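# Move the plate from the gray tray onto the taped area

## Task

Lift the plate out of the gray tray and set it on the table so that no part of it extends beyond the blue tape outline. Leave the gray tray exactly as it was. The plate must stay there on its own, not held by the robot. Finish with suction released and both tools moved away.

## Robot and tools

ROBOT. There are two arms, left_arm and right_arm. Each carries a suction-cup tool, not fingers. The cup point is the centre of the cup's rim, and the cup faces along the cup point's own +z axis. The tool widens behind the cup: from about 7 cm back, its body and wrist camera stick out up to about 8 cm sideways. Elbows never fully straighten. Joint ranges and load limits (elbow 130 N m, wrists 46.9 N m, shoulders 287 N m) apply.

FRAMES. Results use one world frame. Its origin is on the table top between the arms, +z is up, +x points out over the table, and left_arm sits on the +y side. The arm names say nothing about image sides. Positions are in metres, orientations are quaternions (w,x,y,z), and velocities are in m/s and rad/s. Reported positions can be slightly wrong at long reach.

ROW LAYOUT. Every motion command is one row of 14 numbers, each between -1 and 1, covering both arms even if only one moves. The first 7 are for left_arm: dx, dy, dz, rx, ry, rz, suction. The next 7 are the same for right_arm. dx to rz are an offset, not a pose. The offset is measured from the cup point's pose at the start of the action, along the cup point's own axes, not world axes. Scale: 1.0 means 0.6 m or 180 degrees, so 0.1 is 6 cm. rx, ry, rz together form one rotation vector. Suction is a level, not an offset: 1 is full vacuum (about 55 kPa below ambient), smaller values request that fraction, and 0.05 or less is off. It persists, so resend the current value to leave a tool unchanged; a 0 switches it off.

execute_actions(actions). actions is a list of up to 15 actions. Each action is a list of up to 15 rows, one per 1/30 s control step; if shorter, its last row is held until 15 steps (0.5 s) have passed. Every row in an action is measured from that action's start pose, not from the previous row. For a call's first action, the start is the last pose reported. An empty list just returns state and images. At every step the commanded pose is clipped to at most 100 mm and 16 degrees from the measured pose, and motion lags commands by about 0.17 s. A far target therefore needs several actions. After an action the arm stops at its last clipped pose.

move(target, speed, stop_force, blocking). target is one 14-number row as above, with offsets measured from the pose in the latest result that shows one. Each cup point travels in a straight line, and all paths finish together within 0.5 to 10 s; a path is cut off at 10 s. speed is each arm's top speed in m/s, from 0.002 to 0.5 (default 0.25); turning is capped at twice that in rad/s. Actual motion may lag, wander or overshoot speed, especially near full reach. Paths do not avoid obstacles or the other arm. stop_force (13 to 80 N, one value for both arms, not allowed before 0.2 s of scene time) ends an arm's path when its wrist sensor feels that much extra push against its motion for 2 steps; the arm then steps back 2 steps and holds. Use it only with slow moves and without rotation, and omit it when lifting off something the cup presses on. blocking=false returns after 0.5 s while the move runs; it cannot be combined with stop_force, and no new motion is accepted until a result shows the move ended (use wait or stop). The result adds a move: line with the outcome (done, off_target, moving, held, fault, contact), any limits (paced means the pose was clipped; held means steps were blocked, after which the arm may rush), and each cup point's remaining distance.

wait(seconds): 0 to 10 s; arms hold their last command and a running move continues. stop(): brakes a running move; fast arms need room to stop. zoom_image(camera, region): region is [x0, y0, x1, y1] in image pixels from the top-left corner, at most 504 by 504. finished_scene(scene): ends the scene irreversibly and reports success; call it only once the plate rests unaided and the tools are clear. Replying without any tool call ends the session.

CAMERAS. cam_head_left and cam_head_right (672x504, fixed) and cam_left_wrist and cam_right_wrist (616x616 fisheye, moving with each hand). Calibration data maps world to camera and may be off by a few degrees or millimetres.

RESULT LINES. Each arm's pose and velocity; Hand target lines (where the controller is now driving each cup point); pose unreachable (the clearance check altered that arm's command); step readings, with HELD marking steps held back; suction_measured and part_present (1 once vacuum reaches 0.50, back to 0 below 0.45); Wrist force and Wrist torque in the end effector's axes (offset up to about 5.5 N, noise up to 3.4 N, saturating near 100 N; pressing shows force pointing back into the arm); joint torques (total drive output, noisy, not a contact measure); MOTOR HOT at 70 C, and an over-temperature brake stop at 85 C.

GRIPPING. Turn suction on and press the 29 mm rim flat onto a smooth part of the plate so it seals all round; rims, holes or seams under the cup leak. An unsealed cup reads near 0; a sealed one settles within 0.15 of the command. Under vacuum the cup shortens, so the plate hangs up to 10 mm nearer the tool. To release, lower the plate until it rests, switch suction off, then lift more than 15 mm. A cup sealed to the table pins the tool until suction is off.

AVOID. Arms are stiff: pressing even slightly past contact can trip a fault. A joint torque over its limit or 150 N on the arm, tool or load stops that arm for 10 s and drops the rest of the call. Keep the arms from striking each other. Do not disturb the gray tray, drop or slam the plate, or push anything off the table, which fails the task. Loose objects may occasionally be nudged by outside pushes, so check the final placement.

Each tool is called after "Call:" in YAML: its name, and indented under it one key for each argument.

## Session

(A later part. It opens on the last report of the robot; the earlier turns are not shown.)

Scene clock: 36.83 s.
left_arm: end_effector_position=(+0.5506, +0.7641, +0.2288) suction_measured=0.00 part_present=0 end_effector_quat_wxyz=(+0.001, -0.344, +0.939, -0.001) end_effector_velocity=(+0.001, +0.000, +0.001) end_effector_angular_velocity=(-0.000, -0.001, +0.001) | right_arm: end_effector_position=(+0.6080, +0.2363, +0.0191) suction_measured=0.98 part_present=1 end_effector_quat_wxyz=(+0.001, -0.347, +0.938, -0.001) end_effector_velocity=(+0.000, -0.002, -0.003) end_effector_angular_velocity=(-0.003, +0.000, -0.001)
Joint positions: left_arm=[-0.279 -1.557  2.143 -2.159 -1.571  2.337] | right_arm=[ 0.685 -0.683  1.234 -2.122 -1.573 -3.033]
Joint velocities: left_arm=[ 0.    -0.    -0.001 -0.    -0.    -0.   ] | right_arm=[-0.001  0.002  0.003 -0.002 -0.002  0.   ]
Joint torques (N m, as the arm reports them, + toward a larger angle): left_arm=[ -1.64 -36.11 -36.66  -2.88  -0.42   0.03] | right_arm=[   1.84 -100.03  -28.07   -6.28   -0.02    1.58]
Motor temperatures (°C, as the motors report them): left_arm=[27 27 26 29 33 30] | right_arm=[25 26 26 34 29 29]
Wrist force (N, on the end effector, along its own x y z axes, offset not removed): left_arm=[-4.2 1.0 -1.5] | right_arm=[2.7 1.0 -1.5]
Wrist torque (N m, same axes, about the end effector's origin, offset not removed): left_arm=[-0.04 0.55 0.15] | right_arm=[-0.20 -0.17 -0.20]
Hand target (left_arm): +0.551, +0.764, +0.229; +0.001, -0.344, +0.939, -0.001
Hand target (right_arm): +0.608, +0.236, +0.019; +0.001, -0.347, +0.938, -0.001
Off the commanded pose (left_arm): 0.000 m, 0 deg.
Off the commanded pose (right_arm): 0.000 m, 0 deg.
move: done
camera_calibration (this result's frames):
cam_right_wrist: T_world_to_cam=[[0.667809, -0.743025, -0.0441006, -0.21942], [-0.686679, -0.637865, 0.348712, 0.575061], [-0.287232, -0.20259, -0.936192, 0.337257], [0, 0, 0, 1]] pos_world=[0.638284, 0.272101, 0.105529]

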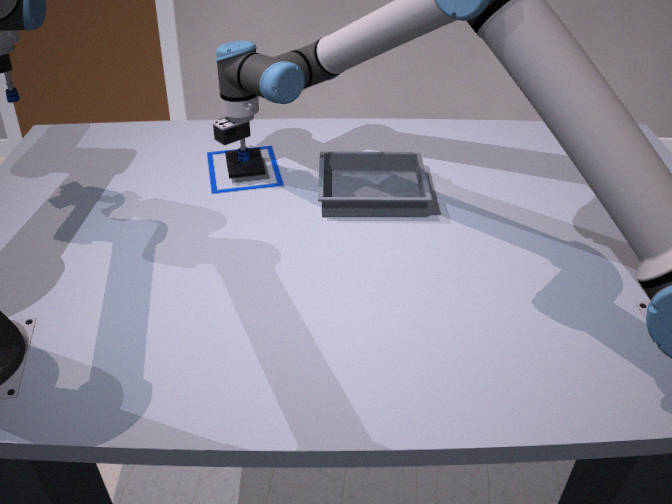

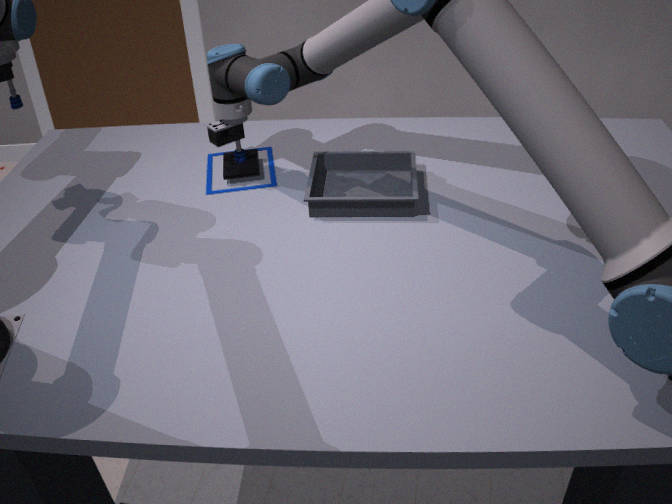

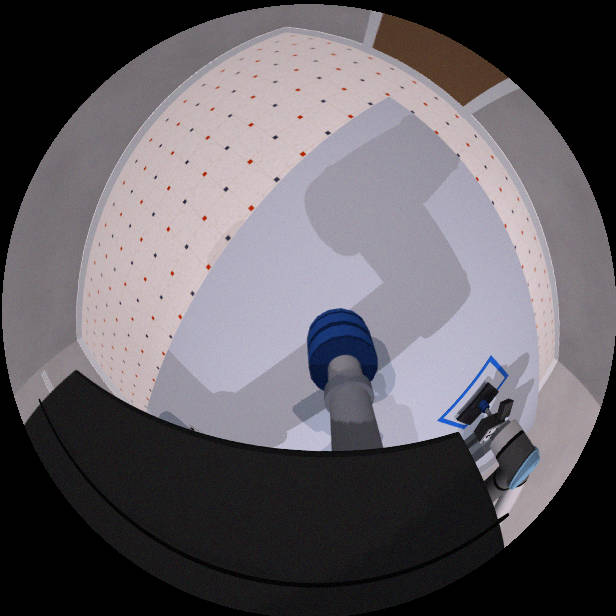

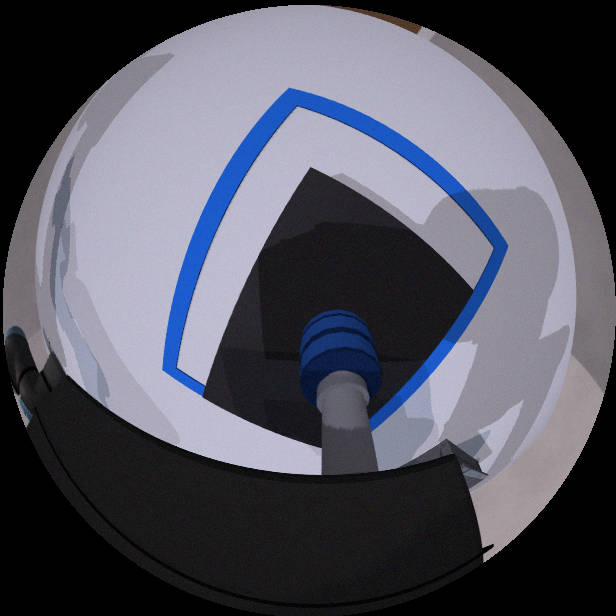

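Call:
move:
  target: [0,0,0,0,0,0,0,-0.013,0,0.015,0,0,0,1]
  speed: 0.04

Call:
move:
  target: [0,0,0,0,0,0,0,0,0,0.04,0,0,0,1]
  speed: 0.01
  stop_force: 13

Call:
execute_actions:
  actions:
    - [[0,0,0,0,0,0,0,0,0,0,0,0,0,0]]

Call:
move:
  target: [0,0,0,0,0,0,0,0,0,-0.2,0,0,0,0]
  speed: 0.15

Scene clock: 42.20 s.
left_arm: end_effector_position=(+0.5506, +0.7641, +0.2288) suction_measured=0.00 part_present=0 end_effector_quat_wxyz=(+0.001, -0.344, +0.939, -0.001) end_effector_velocity=(-0.000, +0.000, -0.000) end_effector_angular_velocity=(+0.000, -0.000, +0.000) | right_arm: end_effector_position=(+0.6139, +0.2413, +0.0101) suction_measured=0.98 part_present=1 end_effector_quat_wxyz=(+0.001, -0.347, +0.938, -0.001) end_effector_velocity=(+0.001, +0.001, -0.000) end_effector_angular_velocity=(-0.000, -0.002, +0.000)
Joint positions: left_arm=[-0.279 -1.557  2.143 -2.159 -1.571  2.337] | right_arm=[ 0.684 -0.663  1.214 -2.122 -1.573 -3.034]
Joint velocities: left_arm=[ 0.     0.     0.    -0.001  0.     0.   ] | right_arm=[ 0.     0.002 -0.004 -0.    -0.002 -0.   ]
Joint torques (N m, as the arm reports them, + toward a larger angle): left_arm=[  0.13 -37.27 -36.65  -3.19  -0.4   -0.05] | right_arm=[ -14.58 -101.91  -44.39   -0.67   -1.22   -1.98]
Motor temperatures (°C, as the motors report them): left_arm=[27 27 26 29 33 30] | right_arm=[25 26 26 34 29 29]
Wrist force (N, on the end effector, along its own x y z axes, offset not removed): left_arm=[-3.2 -3.3 -4.3] | right_arm=[-2.1 -3.7 1.4]
Wrist torque (N m, same axes, about the end effector's origin, offset not removed): left_arm=[-0.63 0.36 0.00] | right_arm=[-0.59 0.36 -0.12]
Hand target (left_arm): +0.551, +0.764, +0.229; +0.001, -0.344, +0.939, -0.001
Hand target (right_arm): +0.614, +0.241, +0.010; +0.001, -0.347, +0.938, -0.001
Off the commanded pose (left_arm): 0.000 m, 0 deg.
Off the commanded pose (right_arm): 0.000 m, 0 deg.
move: done
camera_calibration (this result's frames):
cam_left_wrist: T_world_to_cam=[[0.658611, -0.750689, -0.0519466, 0.236741], [-0.705879, -0.640263, 0.302981, 0.818664], [-0.260704, -0.162879, -0.95158, 0.583563], [0, 0, 0, 1]] pos_world=[0.574095, 0.796929, 0.319564]
cam_right_wrist: T_world_to_cam=[[0.66781, -0.743026, -0.0440588, -0.219994], [-0.686693, -0.637856, 0.3487, 0.585415], [-0.287196, -0.20261, -0.936198, 0.331606], [0, 0, 0, 1]] pos_world=[0.644151, 0.277136, 0.0966228]

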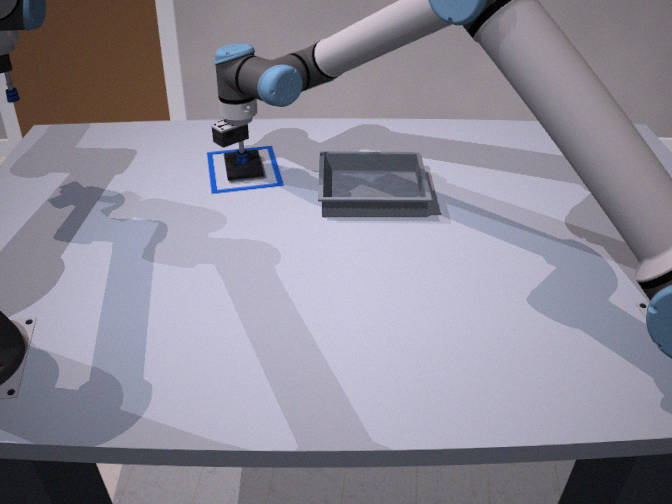

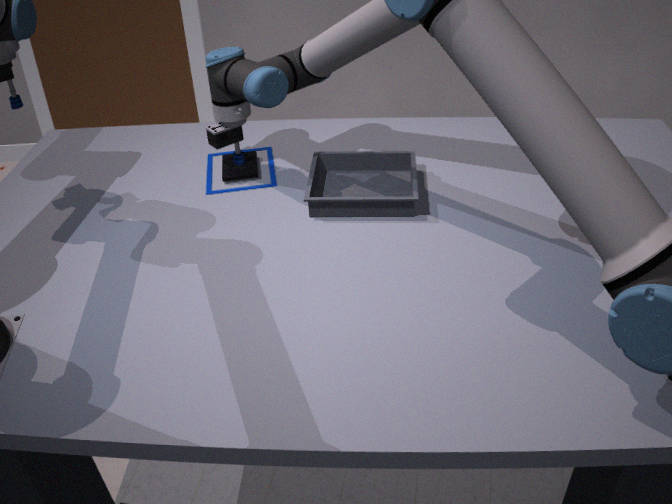

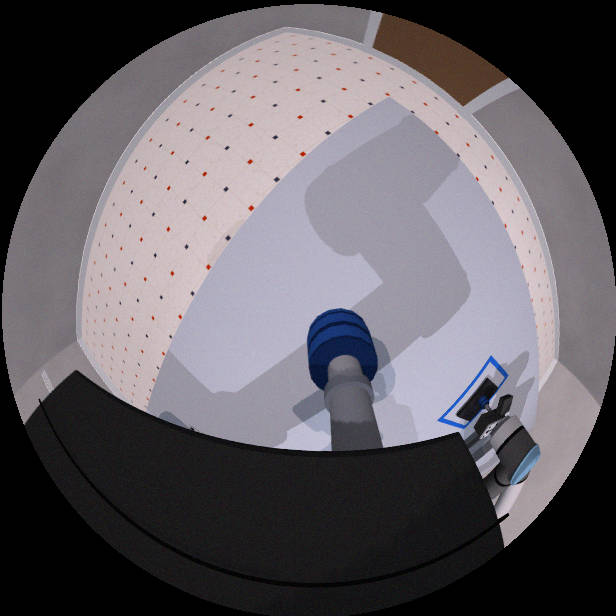

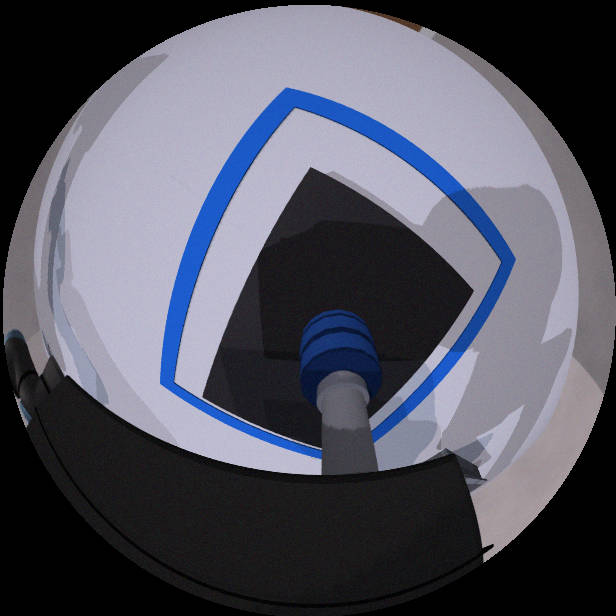

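Scene clock: 43.40 s.
left_arm: end_effector_position=(+0.5506, +0.7641, +0.2288) suction_measured=0.00 part_present=0 end_effector_quat_wxyz=(+0.001, -0.344, +0.939, -0.001) end_effector_velocity=(+0.000, -0.000, -0.000) end_effector_angular_velocity=(+0.000, -0.000, -0.001) | right_arm: end_effector_position=(+0.6140, +0.2414, +0.0019) suction_measured=0.99 part_present=1 end_effector_quat_wxyz=(+0.001, -0.347, +0.938, -0.001) end_effector_velocity=(+0.000, +0.001, +0.002) end_effector_angular_velocity=(-0.000, -0.001, +0.000)
Joint positions: left_arm=[-0.279 -1.557  2.143 -2.159 -1.571  2.337] | right_arm=[ 0.684 -0.656  1.215 -2.131 -1.573 -3.034]
Joint velocities: left_arm=[-0. -0.  0. -0.  0.  0.] | right_arm=[ 0.    -0.001 -0.002  0.003 -0.     0.   ]
Joint torques (N m, as the arm reports them, + toward a larger angle): left_arm=[ -0.85 -36.66 -36.74  -3.11  -0.66   0.14] | right_arm=[ -14.58 -103.97  -21.82    0.69   -0.92   -2.16]
Motor temperatures (°C, as the motors report them): left_arm=[27 27 26 29 33 30] | right_arm=[25 26 26 34 29 29]
Wrist force (N, on the end effector, along its own x y z axes, offset not removed): left_arm=[-2.0 -1.9 -1.1] | right_arm=[3.5 -0.9 -16.4]
Wrist torque (N m, same axes, about the end effector's origin, offset not removed): left_arm=[-0.43 0.16 0.00] | right_arm=[-0.23 -0.47 -0.02]
Hand target (left_arm): +0.551, +0.764, +0.229; +0.001, -0.344, +0.939, -0.001
Hand target (right_arm): +0.614, +0.241, +0.002; +0.001, -0.347, +0.938, -0.001
Off the commanded pose (left_arm): 0.000 m, 0 deg.
Off the commanded pose (right_arm): 0.016 m, 0 deg.
move: contact (right_arm)
camera_calibration (this result's frames):
cam_left_wrist: T_world_to_cam=[[0.658611, -0.750689, -0.0519468, 0.236741], [-0.705879, -0.640263, 0.302981, 0.818663], [-0.260704, -0.162879, -0.95158, 0.583563], [0, 0, 0, 1]] pos_world=[0.574095, 0.796929, 0.319564]
cam_right_wrist: T_world_to_cam=[[0.667822, -0.743014, -0.0440908, -0.220358], [-0.686782, -0.637952, 0.348349, 0.588491], [-0.286956, -0.202354, -0.936327, 0.323722], [0, 0, 0, 1]] pos_world=[0.644219, 0.277206, 0.0883941]

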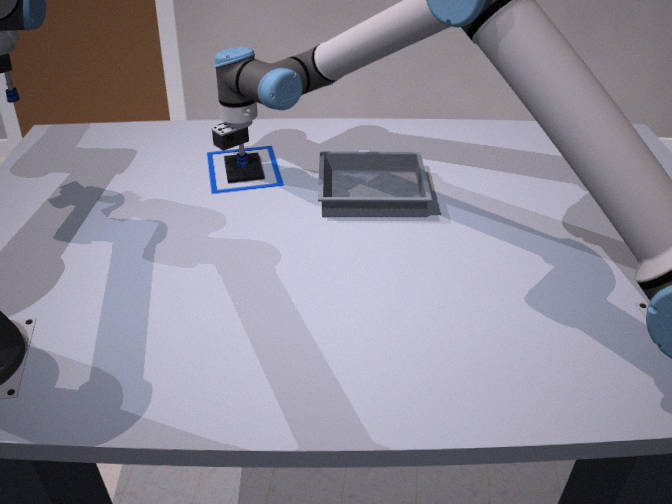

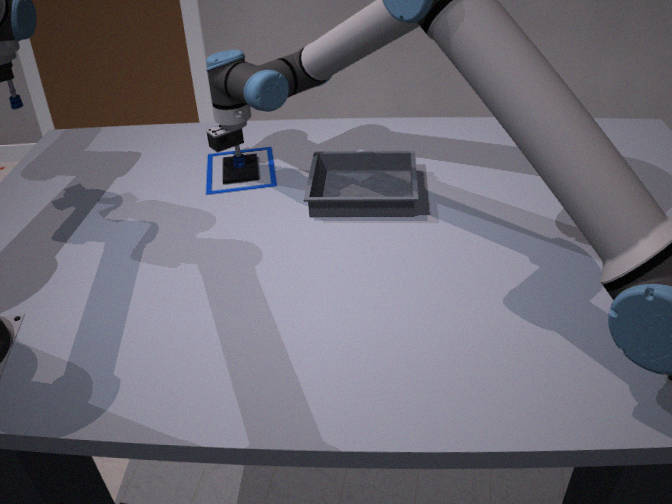

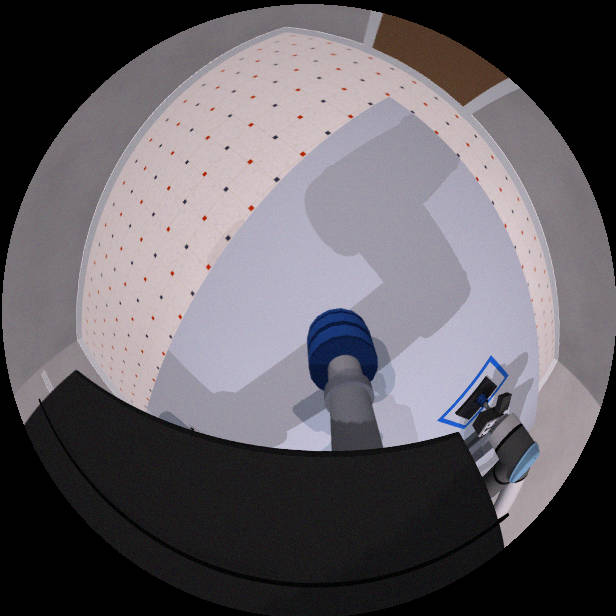

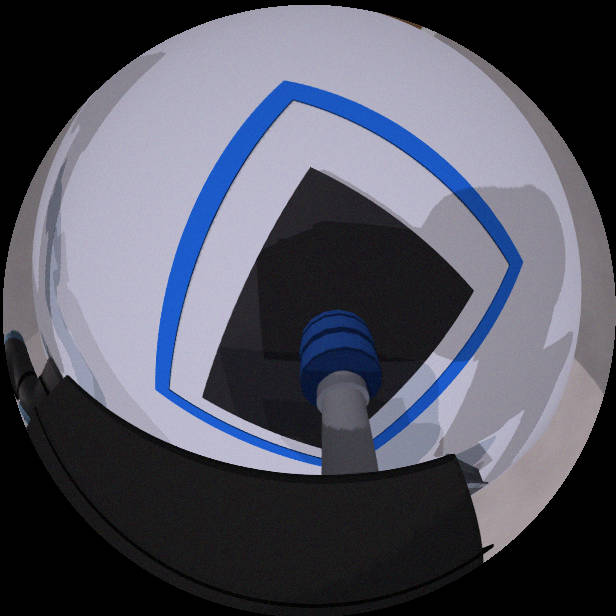

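Scene clock: 43.90 s.
left_arm: end_effector_position=(+0.5506, +0.7641, +0.2288) suction_measured=0.00 part_present=0 end_effector_quat_wxyz=(+0.001, -0.344, +0.939, -0.001) end_effector_velocity=(+0.001, +0.000, +0.001) end_effector_angular_velocity=(-0.000, -0.001, +0.001) | right_arm: end_effector_position=(+0.6140, +0.2414, +0.0020) suction_measured=0.00 part_present=0 end_effector_quat_wxyz=(+0.001, -0.347, +0.938, -0.001) end_effector_velocity=(-0.000, -0.000, -0.000) end_effector_angular_velocity=(-0.002, -0.000, +0.000)
Joint positions: left_arm=[-0.279 -1.557  2.143 -2.159 -1.571  2.337] | right_arm=[ 0.684 -0.656  1.215 -2.131 -1.573 -3.034]
Joint velocities: left_arm=[ 0.    -0.    -0.001  0.    -0.    -0.   ] | right_arm=[ 0.     0.     0.     0.001 -0.002  0.   ]
Joint torques (N m, as the arm reports them, + toward a larger angle): left_arm=[ -3.72 -35.46 -35.86  -3.33  -0.52   0.17] | right_arm=[-15.52 -84.41 -22.03  -2.77  -1.29  -1.99]
Motor temperatures (°C, as the motors report them): left_arm=[27 27 26 29 33 30] | right_arm=[25 26 26 34 29 29]
Wrist force (N, on the end effector, along its own x y z axes, offset not removed): left_arm=[0.1 -0.1 -2.6] | right_arm=[2.3 -6.1 -23.3]
Wrist torque (N m, same axes, about the end effector's origin, offset not removed): left_arm=[-0.24 -0.02 -0.04] | right_arm=[-0.88 -0.01 0.01]
Hand target (left_arm): +0.551, +0.764, +0.229; +0.001, -0.344, +0.939, -0.001
Hand target (right_arm): +0.614, +0.241, +0.002; +0.001, -0.347, +0.938, -0.001
Off the commanded pose (left_arm): 0.000 m, 0 deg.
Off the commanded pose (right_arm): 0.000 m, 0 deg.
Step readings (end_effector_position):
0: left_arm (+0.5506, +0.7641, +0.2288) | right_arm (+0.6140, +0.2414, +0.0019)
1: left_arm (+0.5506, +0.7641, +0.2288) | right_arm (+0.6140, +0.2414, +0.0019)
2: left_arm (+0.5506, +0.7641, +0.2288) | right_arm (+0.6140, +0.2414, +0.0020)
4: left_arm (+0.5506, +0.7641, +0.2288) | right_arm (+0.6140, +0.2414, +0.0020)
8: left_arm (+0.5506, +0.7641, +0.2288) | right_arm (+0.6140, +0.2414, +0.0020)
15: end_effector_position above
camera_calibration (this result's frames):
cam_left_wrist: T_world_to_cam=[[0.658611, -0.750689, -0.0519467, 0.236741], [-0.705879, -0.640263, 0.302981, 0.818663], [-0.260704, -0.162879, -0.95158, 0.583563], [0, 0, 0, 1]] pos_world=[0.574095, 0.796929, 0.319564]
cam_right_wrist: T_world_to_cam=[[0.66782, -0.743016, -0.0440865, -0.220356], [-0.686771, -0.637939, 0.348395, 0.588448], [-0.286988, -0.202388, -0.93631, 0.32379], [0, 0, 0, 1]] pos_world=[0.644211, 0.277197, 0.0884411]

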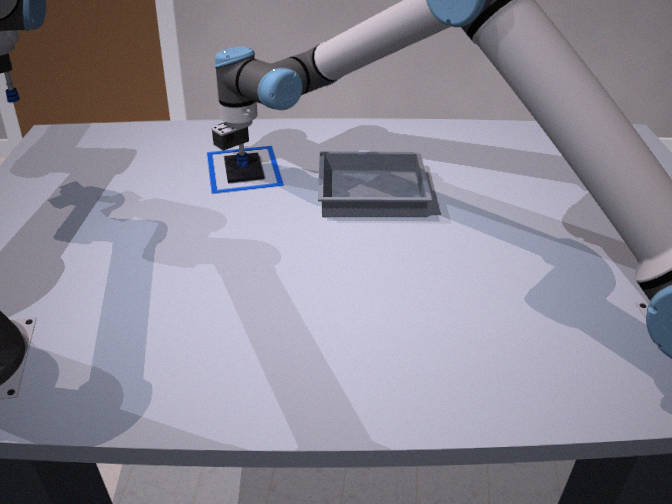

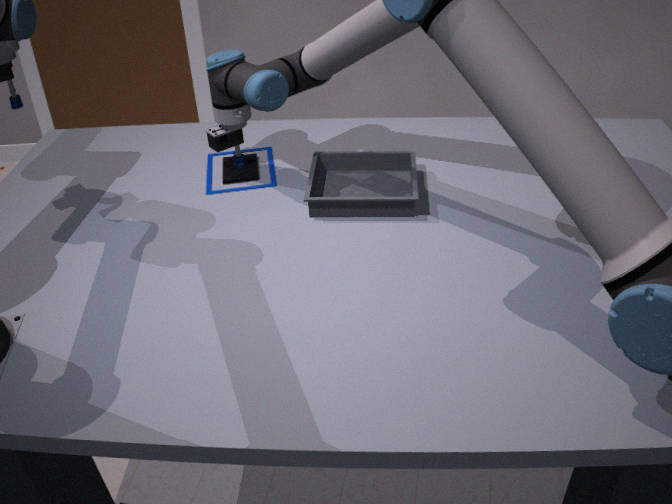

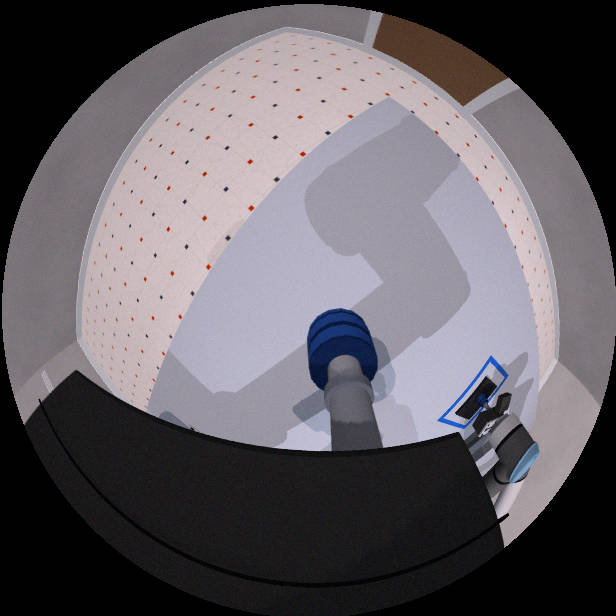

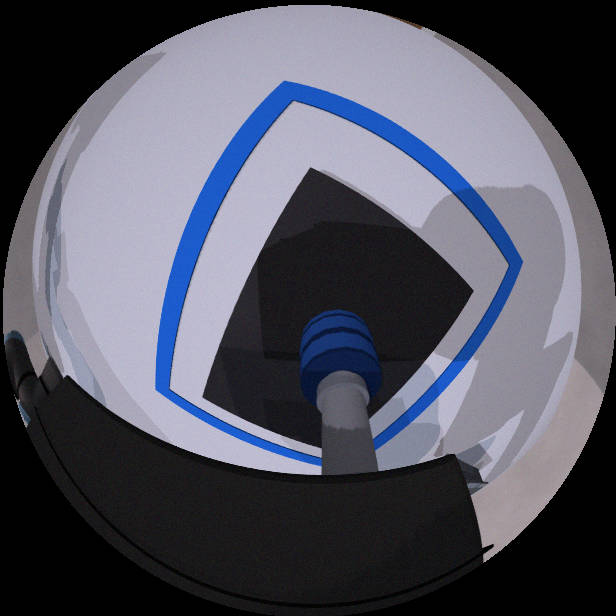

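Scene clock: 45.17 s.
left_arm: end_effector_position=(+0.5506, +0.7641, +0.2288) suction_measured=0.00 part_present=0 end_effector_quat_wxyz=(+0.001, -0.344, +0.939, -0.001) end_effector_velocity=(+0.000, +0.000, +0.001) end_effector_angular_velocity=(-0.000, -0.001, +0.000) | right_arm: end_effector_position=(+0.6138, +0.2412, +0.1218) suction_measured=0.00 part_present=0 end_effector_quat_wxyz=(+0.001, -0.347, +0.938, -0.001) end_effector_velocity=(+0.000, +0.000, +0.002) end_effector_angular_velocity=(+0.001, +0.000, -0.000)
Joint positions: left_arm=[-0.279 -1.557  2.143 -2.159 -1.571  2.337] | right_arm=[ 0.684 -0.755  1.168 -1.985 -1.573 -3.034]
Joint velocities: left_arm=[ 0.    -0.    -0.001 -0.    -0.     0.   ] | right_arm=[ 0.    -0.001 -0.001  0.002  0.001  0.   ]
Joint torques (N m, as the arm reports them, + toward a larger angle): left_arm=[  0.53 -35.86 -36.62  -3.18  -0.34   0.22] | right_arm=[  -2.08 -116.3   -47.31   -0.6    -0.29    0.75]
Motor temperatures (°C, as the motors report them): left_arm=[27 27 26 29 33 30] | right_arm=[25 26 26 34 29 29]
Wrist force (N, on the end effector, along its own x y z axes, offset not removed): left_arm=[-4.6 4.7 -1.6] | right_arm=[-5.2 -1.2 -0.7]
Wrist torque (N m, same axes, about the end effector's origin, offset not removed): left_arm=[0.33 0.56 0.15] | right_arm=[-0.36 0.74 -0.08]
Hand target (left_arm): +0.551, +0.764, +0.229; +0.001, -0.344, +0.939, -0.001
Hand target (right_arm): +0.614, +0.241, +0.122; +0.001, -0.347, +0.938, -0.001
Off the commanded pose (left_arm): 0.000 m, 0 deg.
Off the commanded pose (right_arm): 0.000 m, 0 deg.
move: done
camera_calibration (this result's frames):
cam_left_wrist: T_world_to_cam=[[0.658611, -0.750689, -0.0519466, 0.236741], [-0.705879, -0.640263, 0.302981, 0.818664], [-0.260704, -0.162879, -0.95158, 0.583563], [0, 0, 0, 1]] pos_world=[0.574095, 0.796929, 0.319564]
cam_right_wrist: T_world_to_cam=[[0.667787, -0.743046, -0.0440842, -0.215067], [-0.686792, -0.637902, 0.348422, 0.546449], [-0.287015, -0.202395, -0.936301, 0.435949], [0, 0, 0, 1]] pos_world=[0.64404, 0.27701, 0.208303]

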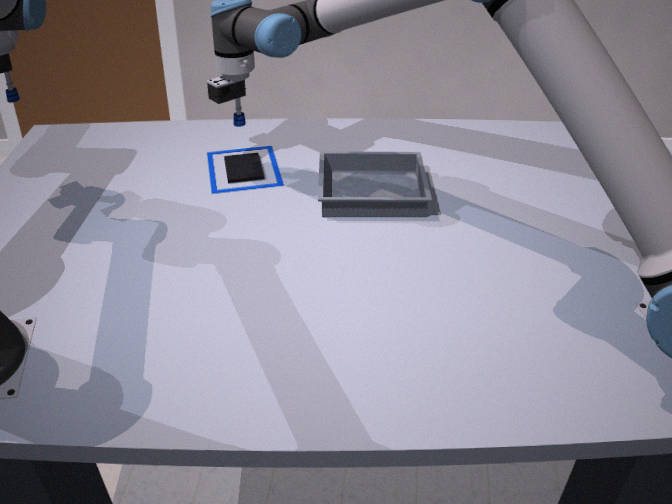

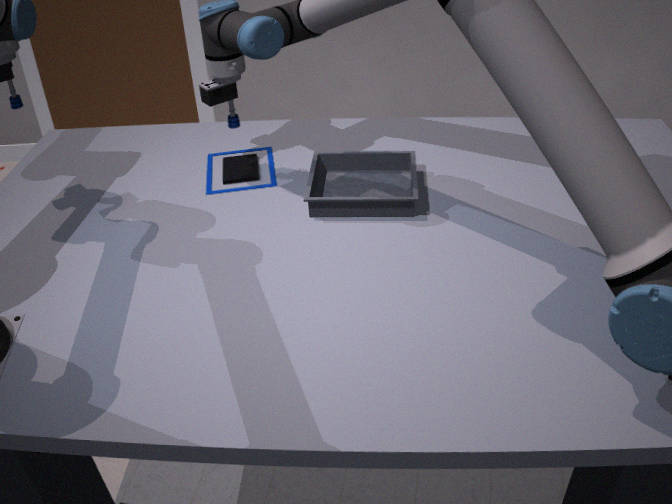

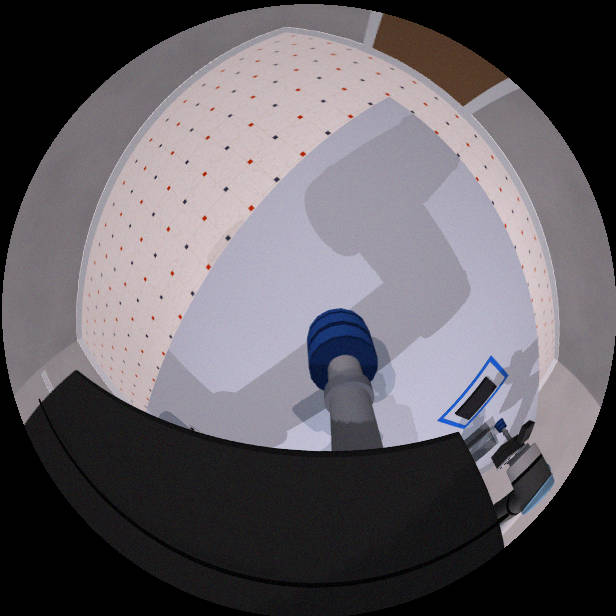

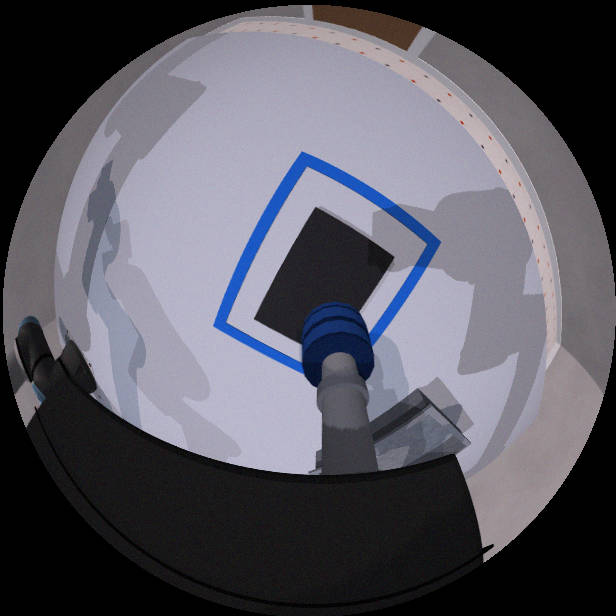

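Call:
finished_scene:
  scene: 1

The scene is finished: the task was done.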